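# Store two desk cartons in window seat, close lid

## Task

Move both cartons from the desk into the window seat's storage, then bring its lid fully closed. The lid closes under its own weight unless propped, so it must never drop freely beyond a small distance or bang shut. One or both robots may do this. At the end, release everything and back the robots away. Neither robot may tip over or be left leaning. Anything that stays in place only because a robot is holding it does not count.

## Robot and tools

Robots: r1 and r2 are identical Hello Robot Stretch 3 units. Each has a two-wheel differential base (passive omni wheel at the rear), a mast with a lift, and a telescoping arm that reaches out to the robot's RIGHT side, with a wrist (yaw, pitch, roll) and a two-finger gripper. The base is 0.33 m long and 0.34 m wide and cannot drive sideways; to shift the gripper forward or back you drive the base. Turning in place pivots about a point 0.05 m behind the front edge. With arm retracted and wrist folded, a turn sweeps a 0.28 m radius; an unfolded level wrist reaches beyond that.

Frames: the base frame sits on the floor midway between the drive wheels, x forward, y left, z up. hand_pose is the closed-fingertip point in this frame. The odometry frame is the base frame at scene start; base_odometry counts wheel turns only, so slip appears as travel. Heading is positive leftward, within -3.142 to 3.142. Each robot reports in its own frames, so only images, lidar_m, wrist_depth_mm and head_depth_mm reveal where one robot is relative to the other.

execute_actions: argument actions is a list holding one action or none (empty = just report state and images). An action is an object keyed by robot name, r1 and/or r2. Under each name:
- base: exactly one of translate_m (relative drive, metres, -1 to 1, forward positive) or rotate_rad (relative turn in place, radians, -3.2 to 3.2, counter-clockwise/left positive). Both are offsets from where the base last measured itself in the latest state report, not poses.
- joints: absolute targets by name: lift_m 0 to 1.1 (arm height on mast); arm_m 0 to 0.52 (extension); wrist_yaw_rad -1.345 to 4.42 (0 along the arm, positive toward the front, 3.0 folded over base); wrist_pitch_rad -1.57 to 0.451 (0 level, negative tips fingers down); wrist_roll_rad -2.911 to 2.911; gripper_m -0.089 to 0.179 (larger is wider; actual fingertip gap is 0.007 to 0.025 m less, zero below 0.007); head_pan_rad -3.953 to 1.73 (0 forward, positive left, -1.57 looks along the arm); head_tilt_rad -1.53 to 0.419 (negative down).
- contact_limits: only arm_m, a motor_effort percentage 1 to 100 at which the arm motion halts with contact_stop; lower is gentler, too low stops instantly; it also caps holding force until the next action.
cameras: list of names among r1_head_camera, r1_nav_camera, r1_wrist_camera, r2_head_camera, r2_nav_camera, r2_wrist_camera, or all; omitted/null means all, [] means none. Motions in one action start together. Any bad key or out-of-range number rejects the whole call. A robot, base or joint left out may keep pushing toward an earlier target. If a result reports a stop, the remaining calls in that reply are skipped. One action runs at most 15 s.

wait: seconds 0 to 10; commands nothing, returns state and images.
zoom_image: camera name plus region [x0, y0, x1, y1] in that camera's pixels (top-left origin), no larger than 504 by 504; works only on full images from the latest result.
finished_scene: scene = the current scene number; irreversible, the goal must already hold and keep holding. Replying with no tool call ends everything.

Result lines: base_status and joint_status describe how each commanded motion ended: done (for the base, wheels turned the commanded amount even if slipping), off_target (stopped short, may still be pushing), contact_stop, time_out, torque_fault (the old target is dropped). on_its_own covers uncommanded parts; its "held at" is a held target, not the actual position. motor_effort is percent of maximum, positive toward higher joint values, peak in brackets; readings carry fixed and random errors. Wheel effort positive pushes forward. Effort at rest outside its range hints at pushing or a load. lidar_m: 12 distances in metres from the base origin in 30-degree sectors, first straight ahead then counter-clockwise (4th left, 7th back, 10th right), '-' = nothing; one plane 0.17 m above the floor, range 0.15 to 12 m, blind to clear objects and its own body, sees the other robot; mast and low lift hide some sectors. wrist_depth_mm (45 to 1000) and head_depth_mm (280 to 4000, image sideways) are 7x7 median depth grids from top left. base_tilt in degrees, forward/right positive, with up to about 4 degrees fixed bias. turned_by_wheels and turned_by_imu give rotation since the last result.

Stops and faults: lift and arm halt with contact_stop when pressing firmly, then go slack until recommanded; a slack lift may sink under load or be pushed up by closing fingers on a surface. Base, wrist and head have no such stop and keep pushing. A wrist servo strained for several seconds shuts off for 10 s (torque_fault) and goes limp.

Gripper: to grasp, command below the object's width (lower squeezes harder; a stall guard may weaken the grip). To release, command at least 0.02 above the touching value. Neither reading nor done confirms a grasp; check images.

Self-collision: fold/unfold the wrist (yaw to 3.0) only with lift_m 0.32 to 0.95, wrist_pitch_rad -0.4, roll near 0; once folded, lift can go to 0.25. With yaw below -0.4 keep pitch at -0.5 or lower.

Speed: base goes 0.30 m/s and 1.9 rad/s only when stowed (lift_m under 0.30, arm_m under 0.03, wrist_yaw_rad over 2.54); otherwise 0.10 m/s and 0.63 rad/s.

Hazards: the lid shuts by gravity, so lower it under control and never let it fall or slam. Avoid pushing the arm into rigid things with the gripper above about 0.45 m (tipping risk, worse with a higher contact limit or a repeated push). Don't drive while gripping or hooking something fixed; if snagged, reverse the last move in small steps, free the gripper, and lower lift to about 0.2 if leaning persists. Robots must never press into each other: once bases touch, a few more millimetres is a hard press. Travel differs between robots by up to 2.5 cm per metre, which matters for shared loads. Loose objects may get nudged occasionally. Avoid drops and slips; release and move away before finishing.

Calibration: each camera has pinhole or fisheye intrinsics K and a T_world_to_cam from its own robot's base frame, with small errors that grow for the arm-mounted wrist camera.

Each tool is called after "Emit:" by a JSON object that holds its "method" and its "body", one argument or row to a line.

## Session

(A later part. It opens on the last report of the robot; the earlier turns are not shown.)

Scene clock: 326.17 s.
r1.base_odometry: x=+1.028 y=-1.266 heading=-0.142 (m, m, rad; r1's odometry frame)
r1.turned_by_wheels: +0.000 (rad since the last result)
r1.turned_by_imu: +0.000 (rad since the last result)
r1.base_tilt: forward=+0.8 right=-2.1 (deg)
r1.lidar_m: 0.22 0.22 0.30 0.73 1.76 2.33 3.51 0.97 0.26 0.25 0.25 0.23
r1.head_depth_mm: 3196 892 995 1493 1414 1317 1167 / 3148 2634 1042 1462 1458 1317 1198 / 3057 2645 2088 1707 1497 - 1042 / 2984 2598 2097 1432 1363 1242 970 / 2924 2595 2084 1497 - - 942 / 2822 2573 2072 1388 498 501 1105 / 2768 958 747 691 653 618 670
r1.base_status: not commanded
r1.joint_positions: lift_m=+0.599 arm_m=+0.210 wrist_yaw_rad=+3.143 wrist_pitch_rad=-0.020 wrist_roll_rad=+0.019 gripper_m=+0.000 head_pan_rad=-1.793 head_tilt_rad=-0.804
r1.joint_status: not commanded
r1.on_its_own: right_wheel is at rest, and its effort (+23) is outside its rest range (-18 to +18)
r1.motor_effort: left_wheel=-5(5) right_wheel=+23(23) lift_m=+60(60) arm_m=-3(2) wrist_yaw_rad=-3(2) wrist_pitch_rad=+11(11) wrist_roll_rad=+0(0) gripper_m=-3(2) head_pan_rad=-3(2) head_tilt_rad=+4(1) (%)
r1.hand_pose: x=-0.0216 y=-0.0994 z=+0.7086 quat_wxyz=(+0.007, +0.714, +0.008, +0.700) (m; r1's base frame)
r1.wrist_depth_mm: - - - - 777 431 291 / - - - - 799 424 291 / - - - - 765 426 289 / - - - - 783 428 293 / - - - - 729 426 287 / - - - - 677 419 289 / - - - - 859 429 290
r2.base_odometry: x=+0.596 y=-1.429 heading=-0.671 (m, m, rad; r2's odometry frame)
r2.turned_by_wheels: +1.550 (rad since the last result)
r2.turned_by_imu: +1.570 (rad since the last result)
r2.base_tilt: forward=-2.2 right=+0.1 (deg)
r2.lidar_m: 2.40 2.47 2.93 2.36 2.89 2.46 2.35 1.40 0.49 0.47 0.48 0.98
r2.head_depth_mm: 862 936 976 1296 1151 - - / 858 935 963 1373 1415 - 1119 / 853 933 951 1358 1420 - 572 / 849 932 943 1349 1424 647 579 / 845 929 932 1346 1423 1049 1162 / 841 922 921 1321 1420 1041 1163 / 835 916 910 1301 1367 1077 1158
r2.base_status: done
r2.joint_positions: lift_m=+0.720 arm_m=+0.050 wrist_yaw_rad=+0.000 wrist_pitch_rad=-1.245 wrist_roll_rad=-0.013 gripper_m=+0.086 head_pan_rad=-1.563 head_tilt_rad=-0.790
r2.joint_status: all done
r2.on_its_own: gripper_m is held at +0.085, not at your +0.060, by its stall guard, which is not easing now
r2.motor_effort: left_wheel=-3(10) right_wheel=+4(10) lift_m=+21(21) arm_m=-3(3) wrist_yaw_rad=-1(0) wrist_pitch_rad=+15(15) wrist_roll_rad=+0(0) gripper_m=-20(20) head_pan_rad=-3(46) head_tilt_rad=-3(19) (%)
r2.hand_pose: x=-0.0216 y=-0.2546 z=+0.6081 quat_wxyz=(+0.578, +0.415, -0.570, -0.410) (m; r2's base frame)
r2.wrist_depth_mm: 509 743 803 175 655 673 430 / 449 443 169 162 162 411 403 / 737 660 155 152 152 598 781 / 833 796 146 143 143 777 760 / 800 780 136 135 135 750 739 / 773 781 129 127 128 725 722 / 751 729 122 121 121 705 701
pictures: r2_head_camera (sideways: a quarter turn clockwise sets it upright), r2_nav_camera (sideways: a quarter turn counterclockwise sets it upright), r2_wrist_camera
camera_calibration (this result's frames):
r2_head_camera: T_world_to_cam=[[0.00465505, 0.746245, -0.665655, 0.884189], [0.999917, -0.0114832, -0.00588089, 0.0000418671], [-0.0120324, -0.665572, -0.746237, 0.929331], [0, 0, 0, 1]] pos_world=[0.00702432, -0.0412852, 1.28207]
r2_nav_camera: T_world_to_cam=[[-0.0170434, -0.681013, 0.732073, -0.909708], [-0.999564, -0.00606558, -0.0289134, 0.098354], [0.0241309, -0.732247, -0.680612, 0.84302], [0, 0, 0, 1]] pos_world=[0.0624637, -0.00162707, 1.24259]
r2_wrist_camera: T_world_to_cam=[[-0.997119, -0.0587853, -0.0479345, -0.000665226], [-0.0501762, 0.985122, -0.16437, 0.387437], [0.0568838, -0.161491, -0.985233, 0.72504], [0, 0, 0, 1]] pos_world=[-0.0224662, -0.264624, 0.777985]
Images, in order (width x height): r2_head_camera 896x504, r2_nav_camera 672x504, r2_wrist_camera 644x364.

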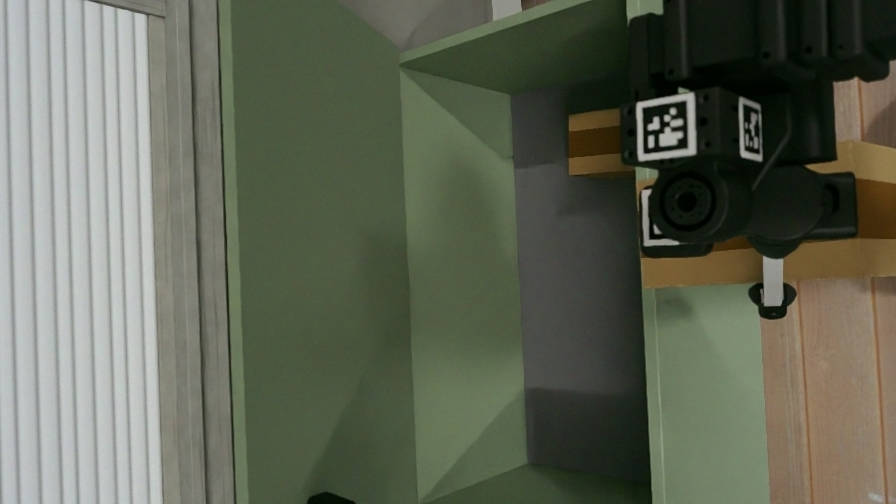

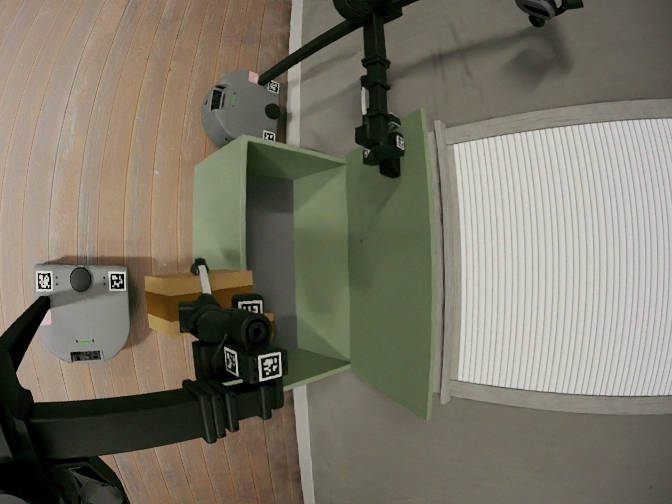

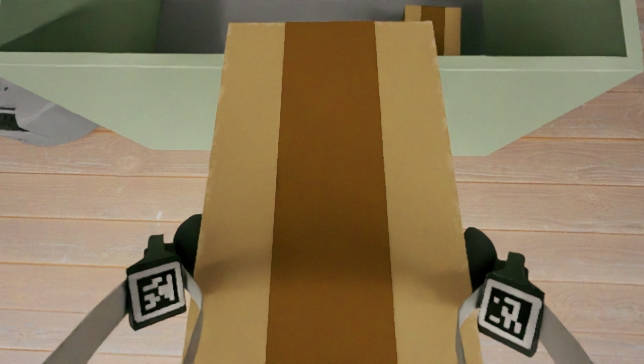

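Emit:
{"method": "execute_actions", "body": {
  "actions": [
    {"r2":{"base":{"translate_m":0.07},"joints":{"arm_m":0.44}}}
  ],
  "cameras": []
}}

Emit:
{"method": "execute_actions", "body": {
  "actions": [
    {"r2":{"joints":{"lift_m":0.30}}}
  ],
  "cameras": ["r2_head_camera"]
}}

Emit:
{"method": "execute_actions", "body": {
  "actions": [
    {"r2":{"joints":{"lift_m":0.265}}}
  ],
  "cameras": ["r2_wrist_camera"]
}}

Scene clock: 335.53 s.
r1.base_odometry: x=+1.028 y=-1.266 heading=-0.142 (m, m, rad; r1's odometry frame)
r1.turned_by_wheels: +0.000 (rad since the last result)
r1.turned_by_imu: +0.001 (rad since the last result)
r1.base_tilt: forward=+0.9 right=-2.1 (deg)
r1.lidar_m: 0.22 0.22 0.30 0.73 1.76 2.34 3.52 0.92 0.26 0.25 0.25 0.23
r1.head_depth_mm: 3187 2450 2103 1754 1371 1317 1166 / 3136 2443 2102 1759 1444 1308 1195 / 3071 2363 2094 1758 1493 - 1044 / 2998 2423 1982 1254 1366 1248 969 / 2922 732 786 883 - - 943 / 2815 2596 2078 865 498 502 1105 / 2722 955 748 691 652 617 671
r1.base_status: not commanded
r1.joint_positions: lift_m=+0.599 arm_m=+0.210 wrist_yaw_rad=+3.143 wrist_pitch_rad=-0.020 wrist_roll_rad=+0.019 gripper_m=+0.000 head_pan_rad=-1.793 head_tilt_rad=-0.804
r1.joint_status: not commanded
r1.on_its_own: right_wheel is at rest, and its effort (+22) is outside its rest range (-18 to +18)
r1.motor_effort: left_wheel=-5(5) right_wheel=+22(23) lift_m=+61(60) arm_m=-3(3) wrist_yaw_rad=-2(2) wrist_pitch_rad=+11(11) wrist_roll_rad=+0(0) gripper_m=-4(3) head_pan_rad=-3(2) head_tilt_rad=+2(3) (%)
r1.hand_pose: x=-0.0216 y=-0.0994 z=+0.7086 quat_wxyz=(+0.007, +0.714, +0.008, +0.700) (m; r1's base frame)
r1.wrist_depth_mm: - - - - 783 427 291 / - - - - 791 417 289 / - - - - 765 424 294 / - - - - 772 421 289 / - - - - 732 425 291 / - - - - 677 422 290 / - - - - 880 417 290
r2.base_odometry: x=+0.651 y=-1.472 heading=-0.671 (m, m, rad; r2's odometry frame)
r2.turned_by_wheels: +0.000 (rad since the last result)
r2.turned_by_imu: -0.001 (rad since the last result)
r2.base_tilt: forward=-2.2 right=+0.1 (deg)
r2.lidar_m: 2.33 2.39 2.93 2.35 2.89 2.54 2.42 1.40 0.49 0.46 0.48 0.99
r2.head_depth_mm: 857 932 970 1268 1249 - - / 855 938 914 - 1287 1091 1157 / 850 932 - 1288 1385 1076 1154 / 846 928 933 836 1367 1065 1166 / 842 925 929 1331 1424 1049 1158 / 837 923 920 1324 1424 1041 1163 / 833 914 831 1240 1202 1071 1162
r2.base_status: done
r2.joint_positions: lift_m=+0.720 arm_m=+0.440 wrist_yaw_rad=+0.000 wrist_pitch_rad=-1.245 wrist_roll_rad=-0.013 gripper_m=+0.086 head_pan_rad=-1.563 head_tilt_rad=-0.790
r2.joint_status: all done
r2.on_its_own: gripper_m is held at +0.085, not at your +0.060, by its stall guard, which is not easing now
r2.motor_effort: left_wheel=-3(6) right_wheel=+3(9) lift_m=+20(20) arm_m=+4(3) wrist_yaw_rad=+0(1) wrist_pitch_rad=+15(15) wrist_roll_rad=+0(0) gripper_m=-19(20) head_pan_rad=-2(3) head_tilt_rad=-4(3) (%)
r2.hand_pose: x=-0.0216 y=-0.6439 z=+0.6081 quat_wxyz=(+0.578, +0.415, -0.570, -0.410) (m; r2's base frame)
r2.wrist_depth_mm: 441 469 369 176 359 443 436 / 460 581 170 163 165 586 502 / 450 646 156 153 153 725 509 / 452 646 146 144 143 702 506 / 453 605 136 135 135 660 498 / 451 579 129 128 127 605 499 / 427 473 122 121 121 473 469
pictures: none
No camera images: the call's "cameras" was empty. Leave "cameras" out to get every camera's image.

Scene clock: 340.20 s.
r1.base_odometry: x=+1.028 y=-1.266 heading=-0.142 (m, m, rad; r1's odometry frame)
r1.turned_by_wheels: +0.000 (rad since the last result)
r1.turned_by_imu: +0.001 (rad since the last result)
r1.base_tilt: forward=+0.9 right=-1.9 (deg)
r1.lidar_m: 0.22 0.22 0.30 0.73 1.76 2.34 3.52 0.92 0.26 0.25 0.26 0.23
r1.head_depth_mm: 3226 2634 2094 1497 1371 1313 1169 / 3102 2630 2110 1492 1443 1311 1196 / 3049 2622 2108 1664 1504 - 1040 / 3024 2597 2083 1223 1254 1245 969 / 2911 2611 2080 1424 - - 941 / 2868 2581 2068 1390 498 501 1102 / 2735 956 747 690 653 617 672
r1.base_status: not commanded
r1.joint_positions: lift_m=+0.599 arm_m=+0.210 wrist_yaw_rad=+3.143 wrist_pitch_rad=-0.020 wrist_roll_rad=+0.019 gripper_m=+0.000 head_pan_rad=-1.793 head_tilt_rad=-0.804
r1.joint_status: not commanded
r1.on_its_own: right_wheel is at rest, and its effort (+23) is outside its rest range (-18 to +18)
r1.motor_effort: left_wheel=-5(5) right_wheel=+23(23) lift_m=+60(60) arm_m=-3(3) wrist_yaw_rad=-3(2) wrist_pitch_rad=+11(11) wrist_roll_rad=+0(0) gripper_m=-2(2) head_pan_rad=-3(1) head_tilt_rad=+3(2) (%)
r1.hand_pose: x=-0.0216 y=-0.0994 z=+0.7086 quat_wxyz=(+0.007, +0.714, +0.008, +0.700) (m; r1's base frame)
r1.wrist_depth_mm: - - - - 777 428 291 / - - - - 782 424 293 / - - - - 782 430 292 / - - - - 772 417 292 / - - - - 743 425 290 / - - - - 685 421 287 / - - - - 884 420 287
r2.base_odometry: x=+0.651 y=-1.472 heading=-0.671 (m, m, rad; r2's odometry frame)
r2.turned_by_wheels: +0.000 (rad since the last result)
r2.turned_by_imu: +0.000 (rad since the last result)
r2.base_tilt: forward=-2.2 right=+0.1 (deg)
r2.lidar_m: 2.33 2.41 2.94 2.36 2.89 2.54 2.42 1.39 0.48 0.46 0.48 0.99
r2.head_depth_mm: 858 936 971 1300 1355 1113 1160 / 854 934 958 1371 1286 1088 1165 / 850 931 947 1362 - 1074 1160 / 846 926 940 1343 1390 1064 1157 / 842 925 930 1335 1421 1049 1161 / 839 919 920 1322 1414 1040 1159 / 833 915 829 1236 1206 1068 1162
r2.base_status: not commanded
r2.joint_positions: lift_m=+0.300 arm_m=+0.440 wrist_yaw_rad=+0.000 wrist_pitch_rad=-1.245 wrist_roll_rad=-0.013 gripper_m=+0.086 head_pan_rad=-1.563 head_tilt_rad=-0.790
r2.joint_status: all done
r2.on_its_own: gripper_m is held at +0.085, not at your +0.060, by its stall guard, which is not easing now
r2.motor_effort: left_wheel=-3(3) right_wheel=+3(3) lift_m=+20(20) arm_m=+4(4) wrist_yaw_rad=+0(1) wrist_pitch_rad=+15(14) wrist_roll_rad=+0(0) gripper_m=-20(20) head_pan_rad=-3(2) head_tilt_rad=-3(3) (%)
r2.hand_pose: x=-0.0216 y=-0.6439 z=+0.1881 quat_wxyz=(+0.578, +0.415, -0.570, -0.410) (m; r2's base frame)
r2.wrist_depth_mm: 332 327 323 177 314 314 310 / 322 319 170 163 165 304 298 / 313 308 156 153 152 297 296 / 306 302 146 143 143 287 235 / 296 293 136 135 135 281 231 / 291 289 129 128 128 273 226 / 283 278 122 121 121 264 214
pictures: r2_head_camera (sideways: a quarter turn clockwise sets it upright)
camera_calibration (this result's frames):
r2_head_camera: T_world_to_cam=[[0.00476362, 0.746287, -0.665608, 0.884127], [0.999915, -0.0116288, -0.0058821, 0.0000434496], [-0.0121299, -0.665523, -0.746279, 0.929386], [0, 0, 0, 1]] pos_world=[0.00701828, -0.0412841, 1.28206]
Images, in order (width x height): r2_head_camera 896x504.

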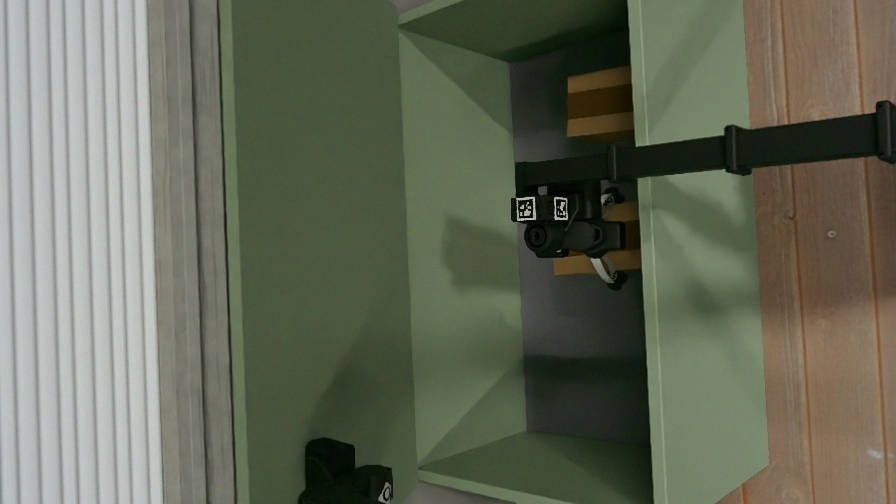

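Scene clock: 341.33 s.
r1.base_odometry: x=+1.028 y=-1.266 heading=-0.142 (m, m, rad; r1's odometry frame)
r1.turned_by_wheels: +0.000 (rad since the last result)
r1.turned_by_imu: +0.000 (rad since the last result)
r1.base_tilt: forward=+0.8 right=-2.1 (deg)
r1.lidar_m: 0.22 0.22 0.30 0.73 1.76 2.33 3.53 0.92 0.26 0.25 0.25 0.23
r1.head_depth_mm: 3196 2649 2102 1465 1374 1315 1170 / 3144 2634 2102 1634 1437 1314 1195 / 3036 2631 2093 1668 1496 - 1047 / 3014 2586 2082 1247 1243 1242 966 / 2917 2600 2090 1449 - - 943 / 2834 2604 2071 1389 497 500 1105 / 2742 957 746 692 653 617 671
r1.base_status: not commanded
r1.joint_positions: lift_m=+0.599 arm_m=+0.210 wrist_yaw_rad=+3.143 wrist_pitch_rad=-0.020 wrist_roll_rad=+0.019 gripper_m=+0.000 head_pan_rad=-1.793 head_tilt_rad=-0.804
r1.joint_status: not commanded
r1.on_its_own: right_wheel is at rest, and its effort (+23) is outside its rest range (-18 to +18)
r1.motor_effort: left_wheel=-5(5) right_wheel=+23(23) lift_m=+60(60) arm_m=-2(3) wrist_yaw_rad=-2(2) wrist_pitch_rad=+12(11) wrist_roll_rad=+0(0) gripper_m=-2(3) head_pan_rad=-3(2) head_tilt_rad=+2(2) (%)
r1.hand_pose: x=-0.0216 y=-0.0994 z=+0.7086 quat_wxyz=(+0.007, +0.714, +0.008, +0.700) (m; r1's base frame)
r1.wrist_depth_mm: - - - - 773 429 292 / - - - - 793 421 295 / - - - - 752 427 294 / - - - - 748 420 289 / - - - - 736 421 289 / - - - - 683 422 291 / - - - - 863 422 290
r2.base_odometry: x=+0.651 y=-1.472 heading=-0.671 (m, m, rad; r2's odometry frame)
r2.turned_by_wheels: +0.000 (rad since the last result)
r2.turned_by_imu: +0.000 (rad since the last result)
r2.base_tilt: forward=-2.2 right=+0.2 (deg)
r2.lidar_m: 2.33 2.40 2.92 2.36 2.90 2.53 2.43 1.40 0.49 0.46 0.48 0.99
r2.head_depth_mm: 859 935 970 1295 1352 1110 1155 / 854 935 959 1364 1288 1088 1169 / 852 932 949 1356 1447 1075 1161 / 848 927 940 1351 1449 1066 1159 / 844 924 929 1336 1420 1047 1159 / 838 920 920 1325 1421 1041 1163 / 834 915 832 1234 1208 1067 1161
r2.base_status: not commanded
r2.joint_positions: lift_m=+0.265 arm_m=+0.440 wrist_yaw_rad=+0.000 wrist_pitch_rad=-1.240 wrist_roll_rad=-0.013 gripper_m=+0.086 head_pan_rad=-1.563 head_tilt_rad=-0.790
r2.joint_status: all done
r2.on_its_own: gripper_m is held at +0.085, not at your +0.060, by its stall guard, which is not easing now
r2.motor_effort: left_wheel=-3(3) right_wheel=+3(4) lift_m=+19(21) arm_m=+4(4) wrist_yaw_rad=+0(0) wrist_pitch_rad=+13(17) wrist_roll_rad=+1(1) gripper_m=-19(19) head_pan_rad=-1(2) head_tilt_rad=-3(2) (%)
r2.hand_pose: x=-0.0216 y=-0.6449 z=+0.1535 quat_wxyz=(+0.579, +0.414, -0.571, -0.409) (m; r2's base frame)
r2.wrist_depth_mm: 294 290 155 152 150 278 273 / 283 281 150 146 145 267 267 / 276 274 143 141 140 260 260 / 267 265 139 136 135 255 235 / 260 259 133 132 131 247 232 / 255 254 130 128 127 240 228 / 248 244 125 124 123 232 215
pictures: r2_wrist_camera
camera_calibration (this result's frames):
r2_wrist_camera: T_world_to_cam=[[-0.997119, -0.0589846, -0.0476905, -0.0455644], [-0.0501766, 0.98443, -0.168463, 0.697333], [0.0568847, -0.165585, -0.984554, 0.211355], [0, 0, 0, 1]] pos_world=[-0.0224661, -0.654166, 0.323392]
Images, in order (width x height): r2_wrist_camera 644x364.

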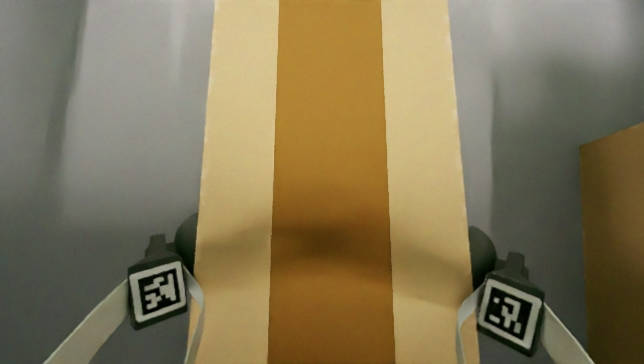

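Emit:
{"method": "execute_actions", "body": {
  "actions": [
    {"r2":{"joints":{"gripper_m":0.175,"lift_m":0.26}}}
  ],
  "cameras": []
}}

Emit:
{"method": "execute_actions", "body": {
  "actions": [
    {"r2":{"joints":{"lift_m":0.58}},"r1":{"joints":{"head_pan_rad":-1.2,"head_tilt_rad":-1.1}}}
  ],
  "cameras": []
}}

Emit:
{"method": "execute_actions", "body": {
  "actions": [
    {"r2":{"joints":{"arm_m":0.0,"head_pan_rad":-1.0}},"r1":{"base":{"translate_m":-0.08},"joints":{"lift_m":0.58}}}
  ],
  "cameras": []
}}

Emit:
{"method": "execute_actions", "body": {
  "actions": [
    {"r2":{"base":{"translate_m":-0.1}},"r1":{"base":{"translate_m":-0.085},"joints":{"lift_m":0.545}}}
  ],
  "cameras": ["r1_head_camera","r2_head_camera"]
}}

Scene clock: 348.77 s.
r1.base_odometry: x=+1.028 y=-1.266 heading=-0.142 (m, m, rad; r1's odometry frame)
r1.turned_by_wheels: +0.000 (rad since the last result)
r1.turned_by_imu: +0.001 (rad since the last result)
r1.base_tilt: forward=+0.8 right=-2.0 (deg)
r1.lidar_m: 0.22 0.22 0.30 0.73 1.77 2.33 3.52 0.92 0.26 0.25 0.25 0.23
r1.head_depth_mm: 3209 2633 2116 1455 1373 1317 1169 / 3150 2617 2097 1633 1443 1315 1192 / 3041 2615 2107 1663 1499 - 1042 / 2997 2598 2080 1252 1241 1246 971 / 2910 2644 2074 1441 - - 942 / 2824 2607 2076 1392 498 500 1104 / 2736 954 747 692 652 618 672
r1.base_status: not commanded
r1.joint_positions: lift_m=+0.599 arm_m=+0.210 wrist_yaw_rad=+3.143 wrist_pitch_rad=-0.020 wrist_roll_rad=+0.019 gripper_m=+0.000 head_pan_rad=-1.793 head_tilt_rad=-0.804
r1.joint_status: not commanded
r1.on_its_own: right_wheel is at rest, and its effort (+23) is outside its rest range (-18 to +18)
r1.motor_effort: left_wheel=-5(5) right_wheel=+23(23) lift_m=+59(60) arm_m=-3(3) wrist_yaw_rad=-2(2) wrist_pitch_rad=+11(11) wrist_roll_rad=+0(0) gripper_m=-1(2) head_pan_rad=-4(3) head_tilt_rad=+3(3) (%)
r1.hand_pose: x=-0.0216 y=-0.0994 z=+0.7086 quat_wxyz=(+0.007, +0.714, +0.008, +0.700) (m; r1's base frame)
r1.wrist_depth_mm: - - - - 785 427 292 / - - - - 771 431 292 / - - - - 786 429 291 / - - - - 767 421 293 / - - - - 721 420 286 / - - - - 685 422 287 / - - - - 860 416 287
r2.base_odometry: x=+0.651 y=-1.472 heading=-0.671 (m, m, rad; r2's odometry frame)
r2.turned_by_wheels: +0.000 (rad since the last result)
r2.turned_by_imu: +0.000 (rad since the last result)
r2.base_tilt: forward=-2.1 right=+0.1 (deg)
r2.lidar_m: 2.33 2.40 2.93 2.36 2.89 2.53 2.42 1.39 0.49 0.46 0.48 0.99
r2.head_depth_mm: 860 940 970 1298 1343 1109 1159 / 856 936 959 1370 1282 1091 1166 / 854 931 948 1356 1446 1075 1155 / 849 931 937 1345 1458 1060 1158 / 842 929 932 1332 1422 1047 1162 / 838 918 916 1321 1420 1042 1162 / 833 914 835 1231 1199 1072 1164
r2.base_status: not commanded
r2.joint_positions: lift_m=+0.260 arm_m=+0.440 wrist_yaw_rad=+0.000 wrist_pitch_rad=-1.209 wrist_roll_rad=-0.013 gripper_m=+0.175 head_pan_rad=-1.563 head_tilt_rad=-0.790
r2.joint_status: all done
r2.motor_effort: left_wheel=-3(3) right_wheel=+3(3) lift_m=+18(18) arm_m=+4(4) wrist_yaw_rad=-1(1) wrist_pitch_rad=+3(13) wrist_roll_rad=+0(0) gripper_m=+0(84) head_pan_rad=-2(3) head_tilt_rad=-3(3) (%)
r2.hand_pose: x=-0.0216 y=-0.6527 z=+0.1506 quat_wxyz=(+0.586, +0.405, -0.578, -0.400) (m; r2's base frame)
r2.wrist_depth_mm: 300 298 158 155 154 283 280 / 288 285 152 149 148 272 270 / 279 276 147 144 143 263 261 / 266 265 141 139 138 255 235 / 260 260 137 135 134 247 234 / 252 246 133 130 130 238 209 / 242 241 128 127 126 231 -
pictures: none
No camera images: the call's "cameras" was empty. Leave "cameras" out to get every camera's image.

Scene clock: 352.50 s.
r1.base_odometry: x=+1.028 y=-1.266 heading=-0.142 (m, m, rad; r1's odometry frame)
r1.turned_by_wheels: +0.000 (rad since the last result)
r1.turned_by_imu: +0.000 (rad since the last result)
r1.base_tilt: forward=+0.9 right=-2.3 (deg)
r1.lidar_m: 0.22 0.22 0.30 0.73 1.76 2.34 3.52 0.92 0.26 0.25 0.25 0.23
r1.head_depth_mm: 1876 1252 1329 1329 - - 1125 / 781 590 522 - 1235 1159 - / 1203 829 602 504 1235 1194 - / 695 1026 887 638 1125 1228 - / 591 600 846 881 963 1203 1131 / 460 515 530 704 844 1052 1108 / 376 407 438 495 603 703 843
r1.base_status: not commanded
r1.joint_positions: lift_m=+0.599 arm_m=+0.210 wrist_yaw_rad=+3.143 wrist_pitch_rad=-0.020 wrist_roll_rad=+0.019 gripper_m=+0.000 head_pan_rad=-1.207 head_tilt_rad=-1.086
r1.joint_status: all done
r1.on_its_own: right_wheel is at rest, and its effort (+23) is outside its rest range (-18 to +18)
r1.motor_effort: left_wheel=-5(5) right_wheel=+23(23) lift_m=+60(59) arm_m=-3(3) wrist_yaw_rad=-3(2) wrist_pitch_rad=+11(11) wrist_roll_rad=+0(0) gripper_m=-3(3) head_pan_rad=+3(33) head_tilt_rad=-8(30) (%)
r1.hand_pose: x=-0.0216 y=-0.0994 z=+0.7086 quat_wxyz=(+0.007, +0.714, +0.008, +0.700) (m; r1's base frame)
r1.wrist_depth_mm: - - - - 778 427 292 / - - - - 770 426 290 / - - - - 747 421 289 / - - - - 767 426 291 / - - - - 737 421 289 / - - - - 683 418 290 / - - - - 882 425 291
r2.base_odometry: x=+0.651 y=-1.472 heading=-0.671 (m, m, rad; r2's odometry frame)
r2.turned_by_wheels: +0.000 (rad since the last result)
r2.turned_by_imu: +0.000 (rad since the last result)
r2.base_tilt: forward=-2.3 right=+0.2 (deg)
r2.lidar_m: 2.33 2.41 2.93 2.36 2.90 2.54 2.43 1.40 0.49 0.46 0.48 0.99
r2.head_depth_mm: 861 940 970 1303 1351 1108 1163 / 856 936 957 1366 1451 - 1147 / 851 933 906 - 1414 1077 1156 / 847 929 938 1336 1308 1065 1161 / 843 922 928 1330 1413 1049 1164 / 838 923 917 1325 1424 1041 1159 / 832 918 832 1231 1202 1071 1165
r2.base_status: not commanded
r2.joint_positions: lift_m=+0.580 arm_m=+0.440 wrist_yaw_rad=+0.000 wrist_pitch_rad=-1.208 wrist_roll_rad=-0.013 gripper_m=+0.175 head_pan_rad=-1.563 head_tilt_rad=-0.790
r2.joint_status: all done
r2.motor_effort: left_wheel=-2(3) right_wheel=+3(3) lift_m=+24(25) arm_m=+4(4) wrist_yaw_rad=+0(0) wrist_pitch_rad=+3(3) wrist_roll_rad=+0(0) gripper_m=+0(1) head_pan_rad=-2(3) head_tilt_rad=-3(3) (%)
r2.hand_pose: x=-0.0216 y=-0.6529 z=+0.4703 quat_wxyz=(+0.586, +0.404, -0.578, -0.399) (m; r2's base frame)
r2.wrist_depth_mm: 419 437 428 426 420 410 409 / 445 568 563 551 536 531 482 / 453 608 616 603 596 591 500 / 451 589 595 467 580 577 500 / 440 575 580 450 565 444 495 / 424 553 550 433 544 435 452 / 471 544 542 531 528 519 -
pictures: none
No camera images: the call's "cameras" was empty. Leave "cameras" out to get every camera's image.

Scene clock: 356.93 s.
r1.base_odometry: x=+0.949 y=-1.254 heading=-0.142 (m, m, rad; r1's odometry frame)
r1.turned_by_wheels: -0.001 (rad since the last result)
r1.turned_by_imu: +0.000 (rad since the last result)
r1.base_tilt: forward=+0.7 right=-2.1 (deg)
r1.lidar_m: 0.30 0.31 0.40 0.99 1.76 2.33 3.04 0.87 0.27 0.25 0.26 0.31
r1.head_depth_mm: 1858 1302 1392 1006 - - 1125 / 808 654 585 1177 1101 1200 - / 1053 792 635 539 1232 1208 - / 1157 1028 777 625 1189 1223 - / 843 982 985 765 1088 1202 1131 / 625 722 837 899 1033 1189 1116 / 525 561 613 733 837 977 1089
r1.base_status: done
r1.joint_positions: lift_m=+0.580 arm_m=+0.210 wrist_yaw_rad=+3.140 wrist_pitch_rad=-0.020 wrist_roll_rad=+0.019 gripper_m=+0.000 head_pan_rad=-1.207 head_tilt_rad=-1.086
r1.joint_status: all done
r1.on_its_own: right_wheel is at rest, and its effort (+23) is outside its rest range (-18 to +18)
r1.motor_effort: left_wheel=-4(9) right_wheel=+23(25) lift_m=+27(53) arm_m=-3(3) wrist_yaw_rad=-1(3) wrist_pitch_rad=+11(11) wrist_roll_rad=+0(0) gripper_m=-2(3) head_pan_rad=+4(4) head_tilt_rad=-9(6) (%)
r1.hand_pose: x=-0.0210 y=-0.0994 z=+0.6898 quat_wxyz=(+0.008, +0.714, +0.007, +0.700) (m; r1's base frame)
r1.wrist_depth_mm: - - - - - 552 384 / - - - - - 549 387 / - - - - - 559 378 / - - - - - 559 385 / - - - - 946 555 385 / - - - - 920 551 389 / - - - - - 544 378
r2.base_odometry: x=+0.651 y=-1.472 heading=-0.671 (m, m, rad; r2's odometry frame)
r2.turned_by_wheels: +0.000 (rad since the last result)
r2.turned_by_imu: +0.000 (rad since the last result)
r2.base_tilt: forward=-2.2 right=+0.1 (deg)
r2.lidar_m: 2.33 2.40 2.93 2.36 2.89 2.53 2.43 1.40 0.49 0.46 0.48 0.87
r2.head_depth_mm: 839 925 1023 1243 1385 978 1104 / 877 986 923 1331 1405 1010 1157 / 926 1057 814 1360 1414 1090 1173 / 980 1123 813 1530 1092 1238 1160 / 1038 1196 1324 1664 1308 1284 1160 / 1099 1282 1398 1697 1307 1284 1160 / 1166 1344 1066 1631 1360 1305 1165
r2.base_status: not commanded
r2.joint_positions: lift_m=+0.580 arm_m=+0.001 wrist_yaw_rad=+0.000 wrist_pitch_rad=-1.207 wrist_roll_rad=-0.013 gripper_m=+0.175 head_pan_rad=-1.007 head_tilt_rad=-0.790
r2.joint_status: all done
r2.motor_effort: left_wheel=-2(3) right_wheel=+3(3) lift_m=+23(23) arm_m=-3(3) wrist_yaw_rad=-1(0) wrist_pitch_rad=+3(2) wrist_roll_rad=+0(0) gripper_m=+1(1) head_pan_rad=+3(33) head_tilt_rad=-3(3) (%)
r2.hand_pose: x=-0.0216 y=-0.2148 z=+0.4703 quat_wxyz=(+0.586, +0.404, -0.578, -0.399) (m; r2's base frame)
r2.wrist_depth_mm: 385 380 374 369 360 359 355 / 540 490 481 477 467 461 453 / 632 680 671 683 657 642 650 / 665 670 659 657 649 640 629 / 646 650 634 641 632 622 616 / 633 618 621 615 609 604 593 / 609 605 603 - - 581 -
pictures: none
No camera images: the call's "cameras" was empty. Leave "cameras" out to get every camera's image.

Scene clock: 359.00 s.
r1.base_odometry: x=+0.865 y=-1.242 heading=-0.143 (m, m, rad; r1's odometry frame)
r1.turned_by_wheels: -0.001 (rad since the last result)
r1.turned_by_imu: -0.001 (rad since the last result)
r1.base_tilt: forward=+0.7 right=-2.0 (deg)
r1.lidar_m: 0.38 0.39 0.52 1.26 1.75 2.32 2.96 3.39 0.27 0.26 0.26 0.35
r1.head_depth_mm: 1892 1691 1562 - - 1218 1134 / 861 743 1213 - 1303 1235 - / 1005 814 685 598 975 1225 - / 1261 942 770 653 1165 1231 - / 1096 1106 887 732 1213 1205 1131 / 851 954 992 833 1114 1200 1115 / 651 762 844 906 1048 1179 1116
r1.base_status: done
r1.joint_positions: lift_m=+0.545 arm_m=+0.210 wrist_yaw_rad=+3.139 wrist_pitch_rad=-0.020 wrist_roll_rad=+0.019 gripper_m=+0.000 head_pan_rad=-1.207 head_tilt_rad=-1.086
r1.joint_status: all done
r1.on_its_own: right_wheel is at rest, and its effort (+20) is outside its rest range (-18 to +18)
r1.motor_effort: left_wheel=-4(10) right_wheel=+20(26) lift_m=+31(33) arm_m=-3(3) wrist_yaw_rad=+1(2) wrist_pitch_rad=+11(11) wrist_roll_rad=+0(1) gripper_m=-2(4) head_pan_rad=+4(3) head_tilt_rad=-8(8) (%)
r1.hand_pose: x=-0.0206 y=-0.0994 z=+0.6546 quat_wxyz=(+0.008, +0.714, +0.006, +0.700) (m; r1's base frame)
r1.wrist_depth_mm: - - - - - 697 474 / - - - - - 691 479 / - - - - - 714 481 / - - - - - 696 479 / - - - - - 695 479 / - - - - - 688 472 / - - - - 994 679 477
r2.base_odometry: x=+0.573 y=-1.410 heading=-0.672 (m, m, rad; r2's odometry frame)
r2.turned_by_wheels: +0.000 (rad since the last result)
r2.turned_by_imu: -0.001 (rad since the last result)
r2.base_tilt: forward=-2.1 right=+0.1 (deg)
r2.lidar_m: 2.43 2.50 2.93 2.36 2.89 2.43 2.32 1.40 0.49 0.47 0.48 0.64
r2.head_depth_mm: 844 927 1090 1223 1390 982 1105 / 884 985 1156 1323 1409 1013 1160 / 926 1048 1217 1435 1425 1097 1179 / 979 1134 1267 1292 1388 1240 1158 / 1041 1202 1317 1131 1112 1282 1161 / 1099 1281 1458 1661 1338 1283 1165 / 1172 1374 1560 1753 1310 1264 1161
r2.base_status: done
r2.joint_positions: lift_m=+0.580 arm_m=+0.001 wrist_yaw_rad=+0.000 wrist_pitch_rad=-1.207 wrist_roll_rad=-0.013 gripper_m=+0.175 head_pan_rad=-1.007 head_tilt_rad=-0.790
r2.joint_status: not commanded
r2.motor_effort: left_wheel=-2(9) right_wheel=+3(4) lift_m=+23(24) arm_m=-3(3) wrist_yaw_rad=-1(0) wrist_pitch_rad=+2(2) wrist_roll_rad=+0(0) gripper_m=+1(0) head_pan_rad=+4(4) head_tilt_rad=-3(3) (%)
r2.hand_pose: x=-0.0216 y=-0.2148 z=+0.4703 quat_wxyz=(+0.586, +0.404, -0.578, -0.399) (m; r2's base frame)
r2.wrist_depth_mm: 387 379 375 371 366 364 358 / 511 498 493 483 477 463 680 / 664 675 667 666 662 650 650 / 669 665 659 659 645 641 639 / 649 652 642 628 633 625 606 / 640 614 621 619 618 600 592 / 602 613 602 - - 596 -
pictures: r1_head_camera (sideways: a quarter turn clockwise sets it upright), r2_head_camera (sideways: a quarter turn clockwise sets it upright)
camera_calibration (this result's frames):
r1_head_camera: T_world_to_cam=[[-0.285811, 0.856823, -0.429146, 0.578176], [0.952295, 0.303949, -0.0273707, 0.0331421], [0.106986, -0.416497, -0.90282, 1.12915], [0, 0, 0, 1]] pos_world=[0.0128845, -0.0351828, 1.26844]
r2_head_camera: T_world_to_cam=[[-0.390033, 0.636334, -0.665547, 0.886457], [0.855303, 0.518094, -0.00588366, 0.000927616], [0.341072, -0.57154, -0.746333, 0.927301], [0, 0, 0, 1]] pos_world=[0.0286776, -0.0345737, 1.28206]
Images, in order (width x height): r1_head_camera 896x504, r2_head_camera 896x504.

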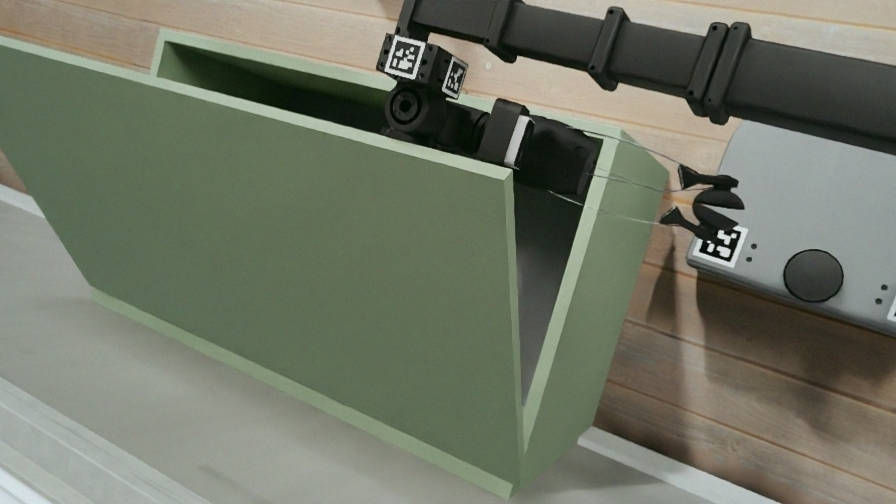

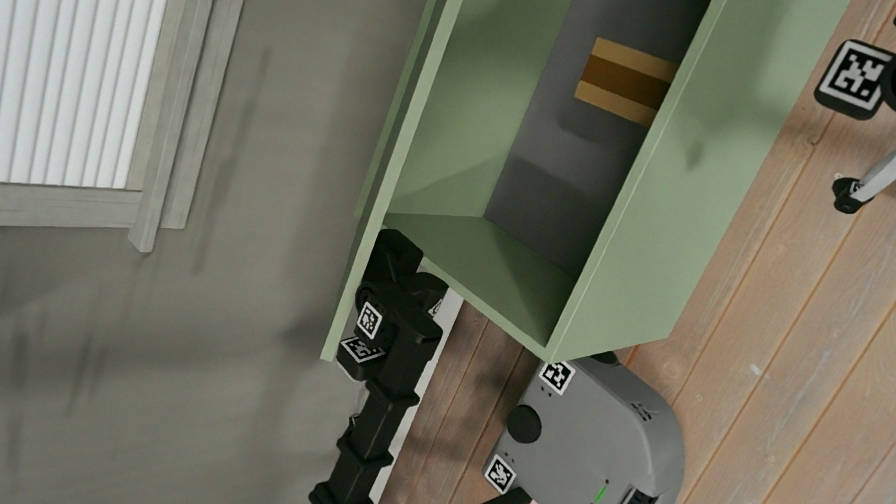

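Emit:
{"method": "execute_actions", "body": {
  "actions": [
    {"r1":{"base":{"translate_m":-0.035},"joints":{"lift_m":0.515}}}
  ],
  "cameras": []
}}

Emit:
{"method": "execute_actions", "body": {
  "actions": [
    {"r1":{"base":{"translate_m":-0.03},"joints":{"lift_m":0.48}}}
  ],
  "cameras": ["r1_head_camera"]
}}

Emit:
{"method": "execute_actions", "body": {
  "actions": [
    {"r1":{"base":{"translate_m":-0.03},"joints":{"lift_m":0.44}}}
  ],
  "cameras": ["r1_head_camera","r2_head_camera"]
}}

Scene clock: 366.67 s.
r1.base_odometry: x=+0.830 y=-1.237 heading=-0.144 (m, m, rad; r1's odometry frame)
r1.turned_by_wheels: -0.001 (rad since the last result)
r1.turned_by_imu: +0.000 (rad since the last result)
r1.base_tilt: forward=+1.0 right=-2.1 (deg)
r1.lidar_m: 0.42 0.43 0.57 1.38 1.75 2.31 2.93 3.36 0.87 0.26 0.26 0.35
r1.head_depth_mm: 1930 1723 1581 1478 1304 1221 1131 / 906 800 1179 1400 1313 1241 - / 1022 847 722 641 1009 1226 - / 1174 950 794 684 1056 1230 - / 1192 1074 882 744 1084 1206 1132 / 932 1048 990 825 1188 1201 1117 / 702 835 926 914 1123 1192 1117
r1.base_status: done
r1.joint_positions: lift_m=+0.515 arm_m=+0.210 wrist_yaw_rad=+3.141 wrist_pitch_rad=-0.021 wrist_roll_rad=+0.013 gripper_m=+0.000 head_pan_rad=-1.207 head_tilt_rad=-1.087
r1.joint_status: all done
r1.motor_effort: left_wheel=-3(10) right_wheel=+18(23) lift_m=+34(31) arm_m=-3(3) wrist_yaw_rad=-1(2) wrist_pitch_rad=+12(12) wrist_roll_rad=+3(4) gripper_m=-1(1) head_pan_rad=+4(3) head_tilt_rad=-8(5) (%)
r1.hand_pose: x=-0.0213 y=-0.0994 z=+0.6243 quat_wxyz=(+0.008, +0.711, +0.008, +0.703) (m; r1's base frame)
r1.wrist_depth_mm: - - - - - 759 525 / - - - - - 756 521 / - - - - - 776 525 / - - - - - 781 516 / - - - - - 767 528 / - - - - - 761 511 / - - - - - 729 515
r2.base_odometry: x=+0.573 y=-1.410 heading=-0.672 (m, m, rad; r2's odometry frame)
r2.turned_by_wheels: +0.000 (rad since the last result)
r2.turned_by_imu: +0.000 (rad since the last result)
r2.base_tilt: forward=-2.1 right=+0.1 (deg)
r2.lidar_m: 2.43 2.51 2.93 2.37 2.89 2.44 2.32 1.40 0.49 0.47 0.48 0.64
r2.head_depth_mm: 842 928 1090 1043 1388 986 1103 / 882 983 1158 1099 1415 1015 1156 / 923 1043 1225 1427 1412 1096 1179 / 979 1132 1282 1218 1394 1239 1160 / 1037 1204 1384 845 1114 1283 1159 / 1100 1280 1533 878 1338 1282 1166 / 1165 1374 1625 1677 1311 1244 1158
r2.base_status: not commanded
r2.joint_positions: lift_m=+0.580 arm_m=+0.001 wrist_yaw_rad=+0.000 wrist_pitch_rad=-1.207 wrist_roll_rad=-0.013 gripper_m=+0.175 head_pan_rad=-1.007 head_tilt_rad=-0.790
r2.joint_status: not commanded
r2.motor_effort: left_wheel=-2(2) right_wheel=+2(3) lift_m=+24(23) arm_m=-3(3) wrist_yaw_rad=+0(1) wrist_pitch_rad=+2(2) wrist_roll_rad=+0(0) gripper_m=+0(1) head_pan_rad=+4(3) head_tilt_rad=-3(2) (%)
r2.hand_pose: x=-0.0216 y=-0.2148 z=+0.4703 quat_wxyz=(+0.586, +0.404, -0.578, -0.399) (m; r2's base frame)
r2.wrist_depth_mm: 388 382 380 369 368 363 360 / 511 504 496 487 480 470 665 / 679 681 678 671 663 653 657 / 669 680 670 643 646 642 638 / 649 645 634 638 630 615 620 / 626 623 622 613 610 608 596 / 605 606 595 - - 582 -
pictures: none
No camera images: the call's "cameras" was empty. Leave "cameras" out to get every camera's image.

Scene clock: 367.93 s.
r1.base_odometry: x=+0.800 y=-1.233 heading=-0.144 (m, m, rad; r1's odometry frame)
r1.turned_by_wheels: -0.001 (rad since the last result)
r1.turned_by_imu: +0.000 (rad since the last result)
r1.base_tilt: forward=+0.9 right=-2.0 (deg)
r1.lidar_m: 0.45 0.46 0.61 1.48 1.75 2.31 3.29 3.33 0.85 0.26 0.27 0.35
r1.head_depth_mm: 1932 1752 1582 1455 1299 1217 1132 / 959 863 1504 1474 1323 - - / 1052 886 765 683 1260 1230 - / 1169 964 822 717 1056 1234 - / 1223 1060 890 768 1035 1203 1130 / 1002 1087 972 828 1158 1201 1118 / 816 897 980 899 1175 1202 1119
r1.base_status: done
r1.joint_positions: lift_m=+0.480 arm_m=+0.210 wrist_yaw_rad=+3.140 wrist_pitch_rad=-0.021 wrist_roll_rad=+0.013 gripper_m=+0.000 head_pan_rad=-1.207 head_tilt_rad=-1.087
r1.joint_status: all done
r1.motor_effort: left_wheel=-3(4) right_wheel=+15(18) lift_m=+35(38) arm_m=-3(3) wrist_yaw_rad=+0(1) wrist_pitch_rad=+12(12) wrist_roll_rad=+3(3) gripper_m=-3(2) head_pan_rad=+5(3) head_tilt_rad=-7(8) (%)
r1.hand_pose: x=-0.0209 y=-0.0994 z=+0.5892 quat_wxyz=(+0.008, +0.711, +0.007, +0.703) (m; r1's base frame)
r1.wrist_depth_mm: - - - - - 837 561 / - - - - - 818 554 / - - - - - 798 565 / - - - - - 804 555 / - - - - - 828 563 / - - - - - 804 541 / 954 997 958 949 982 793 556
r2.base_odometry: x=+0.573 y=-1.410 heading=-0.672 (m, m, rad; r2's odometry frame)
r2.turned_by_wheels: +0.000 (rad since the last result)
r2.turned_by_imu: +0.000 (rad since the last result)
r2.base_tilt: forward=-2.1 right=+0.1 (deg)
r2.lidar_m: 2.43 2.50 2.93 2.37 2.89 2.43 2.32 1.40 0.49 0.47 0.48 0.64
r2.head_depth_mm: 845 927 1089 1059 1339 983 1101 / 882 985 1157 968 1386 1015 1159 / 925 1048 1225 966 1411 1096 1177 / 978 1122 1289 960 1386 1240 1161 / 1039 1203 1418 853 1115 1278 1155 / 1098 1282 1543 852 1333 1278 1164 / 1168 1380 1669 1633 1308 1247 1162
r2.base_status: not commanded
r2.joint_positions: lift_m=+0.580 arm_m=+0.001 wrist_yaw_rad=+0.000 wrist_pitch_rad=-1.207 wrist_roll_rad=-0.013 gripper_m=+0.175 head_pan_rad=-1.007 head_tilt_rad=-0.790
r2.joint_status: not commanded
r2.motor_effort: left_wheel=-3(2) right_wheel=+3(3) lift_m=+24(23) arm_m=-3(3) wrist_yaw_rad=-1(0) wrist_pitch_rad=+2(3) wrist_roll_rad=+1(0) gripper_m=+0(1) head_pan_rad=+5(4) head_tilt_rad=-3(3) (%)
r2.hand_pose: x=-0.0216 y=-0.2148 z=+0.4703 quat_wxyz=(+0.586, +0.404, -0.578, -0.399) (m; r2's base frame)
r2.wrist_depth_mm: 385 381 374 373 367 363 357 / 511 500 491 483 477 470 674 / 672 679 684 674 659 653 641 / 669 673 663 656 645 649 631 / 658 639 637 630 631 623 616 / 630 619 619 615 616 599 596 / 601 598 602 - - 582 -
pictures: r1_head_camera (sideways: a quarter turn clockwise sets it upright)
camera_calibration (this result's frames):
r1_head_camera: T_world_to_cam=[[-0.285982, 0.856816, -0.429046, 0.578047], [0.952239, 0.304123, -0.0273768, 0.0331504], [0.107026, -0.416384, -0.902868, 1.12921], [0, 0, 0, 1]] pos_world=[0.0128895, -0.0351781, 1.26844]
Images, in order (width x height): r1_head_camera 896x504.

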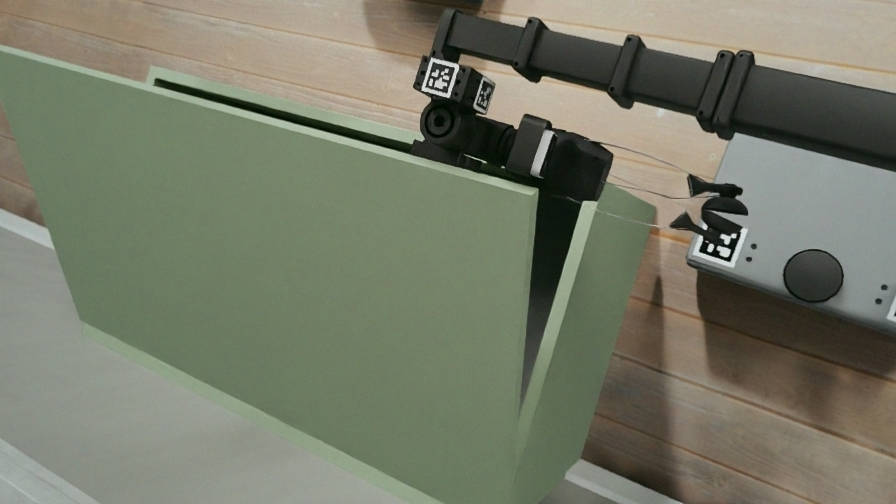

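Scene clock: 369.30 s.
r1.base_odometry: x=+0.770 y=-1.228 heading=-0.145 (m, m, rad; r1's odometry frame)
r1.turned_by_wheels: +0.000 (rad since the last result)
r1.turned_by_imu: +0.000 (rad since the last result)
r1.base_tilt: forward=+0.8 right=-2.2 (deg)
r1.lidar_m: 0.48 0.49 0.65 1.57 1.75 2.32 2.87 3.31 0.83 0.26 0.27 0.35
r1.head_depth_mm: 1965 1756 1573 1454 1315 1217 1132 / 1022 934 1550 1469 1314 - - / 1086 931 812 741 1267 1232 - / 1182 992 857 753 966 1237 - / 1240 1060 909 795 1044 1205 1130 / 1066 1103 969 839 1107 1201 1122 / 873 961 1001 889 1215 1201 1117
r1.base_status: done
r1.joint_positions: lift_m=+0.440 arm_m=+0.210 wrist_yaw_rad=+3.140 wrist_pitch_rad=-0.021 wrist_roll_rad=+0.013 gripper_m=+0.000 head_pan_rad=-1.207 head_tilt_rad=-1.087
r1.joint_status: all done
r1.motor_effort: left_wheel=-2(6) right_wheel=+12(14) lift_m=+37(39) arm_m=-2(3) wrist_yaw_rad=+0(0) wrist_pitch_rad=+12(12) wrist_roll_rad=+3(3) gripper_m=-1(1) head_pan_rad=+3(4) head_tilt_rad=-9(8) (%)
r1.hand_pose: x=-0.0209 y=-0.0994 z=+0.5492 quat_wxyz=(+0.008, +0.711, +0.007, +0.703) (m; r1's base frame)
r1.wrist_depth_mm: - - - - - 872 593 / - - - - - 873 579 / - - - - - 863 592 / - - - - - 852 597 / - - - - - 833 593 / - - - - - 848 581 / 864 909 887 909 935 841 589
r2.base_odometry: x=+0.573 y=-1.410 heading=-0.672 (m, m, rad; r2's odometry frame)
r2.turned_by_wheels: +0.000 (rad since the last result)
r2.turned_by_imu: +0.000 (rad since the last result)
r2.base_tilt: forward=-2.2 right=+0.1 (deg)
r2.lidar_m: 2.43 2.51 2.93 2.36 2.89 2.42 2.32 1.40 0.49 0.47 0.48 0.64
r2.head_depth_mm: 841 927 1087 1098 849 979 1103 / 881 982 1159 1043 1206 1013 1156 / 927 1045 1236 993 1393 1097 1181 / 981 1122 1304 953 1385 1236 1156 / 1042 1198 1416 917 1090 1285 1160 / 1098 1285 1534 1697 1282 1288 1164 / 1170 1382 1678 1715 1314 1220 1164
r2.base_status: not commanded
r2.joint_positions: lift_m=+0.580 arm_m=+0.001 wrist_yaw_rad=+0.000 wrist_pitch_rad=-1.207 wrist_roll_rad=-0.013 gripper_m=+0.175 head_pan_rad=-1.007 head_tilt_rad=-0.790
r2.joint_status: not commanded
r2.motor_effort: left_wheel=-2(2) right_wheel=+3(3) lift_m=+23(24) arm_m=-3(3) wrist_yaw_rad=+0(0) wrist_pitch_rad=+3(2) wrist_roll_rad=+0(0) gripper_m=+1(0) head_pan_rad=+3(3) head_tilt_rad=-3(3) (%)
r2.hand_pose: x=-0.0216 y=-0.2148 z=+0.4703 quat_wxyz=(+0.586, +0.404, -0.578, -0.399) (m; r2's base frame)
r2.wrist_depth_mm: 389 384 374 367 367 362 360 / 510 498 493 480 477 470 674 / 676 683 672 669 662 653 653 / 665 673 660 657 647 634 634 / 662 651 639 637 620 623 612 / 626 626 618 618 605 610 599 / 607 603 604 - - 577 -
pictures: r1_head_camera (sideways: a quarter turn clockwise sets it upright), r2_head_camera (sideways: a quarter turn clockwise sets it upright)
camera_calibration (this result's frames):
r1_head_camera: T_world_to_cam=[[-0.286036, 0.856811, -0.429021, 0.578014], [0.952221, 0.304179, -0.0273783, 0.0331525], [0.107041, -0.416354, -0.90288, 1.12922], [0, 0, 0, 1]] pos_world=[0.0128912, -0.0351768, 1.26844]
r2_head_camera: T_world_to_cam=[[-0.390033, 0.636334, -0.665547, 0.886457], [0.855303, 0.518094, -0.00588366, 0.000927618], [0.341072, -0.57154, -0.746333, 0.927301], [0, 0, 0, 1]] pos_world=[0.0286776, -0.0345737, 1.28206]
Images, in order (width x height): r1_head_camera 896x504, r2_head_camera 896x504.

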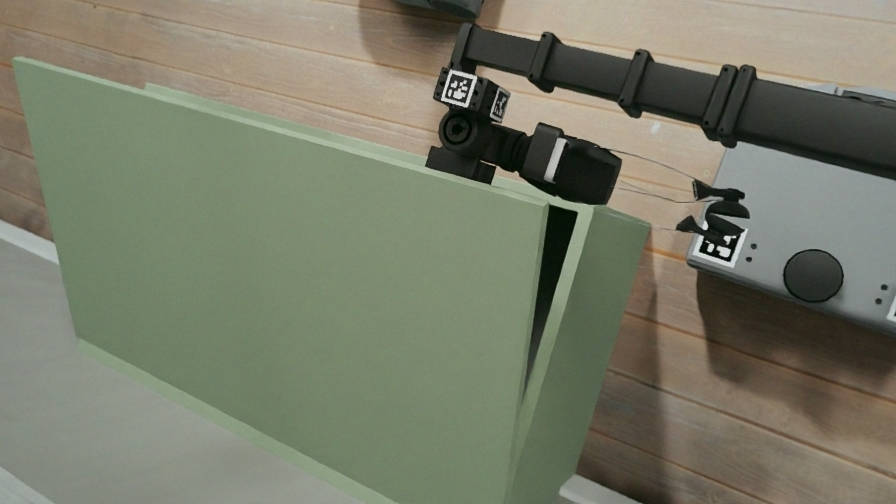

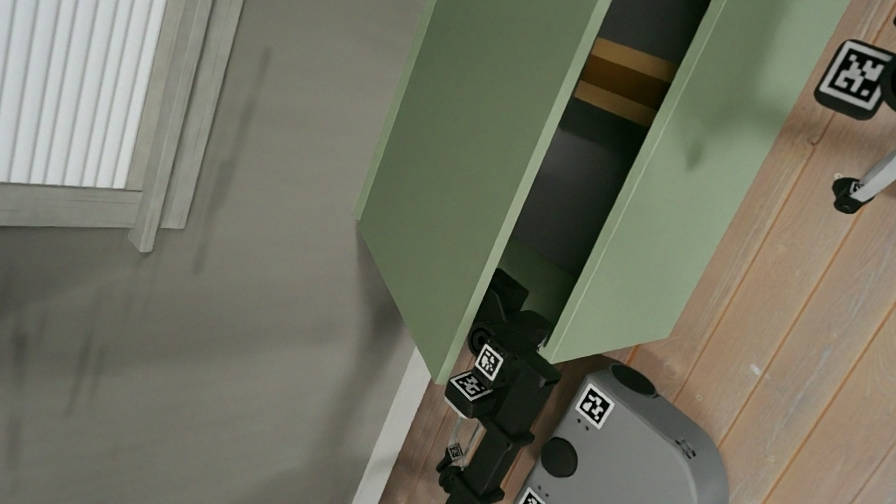

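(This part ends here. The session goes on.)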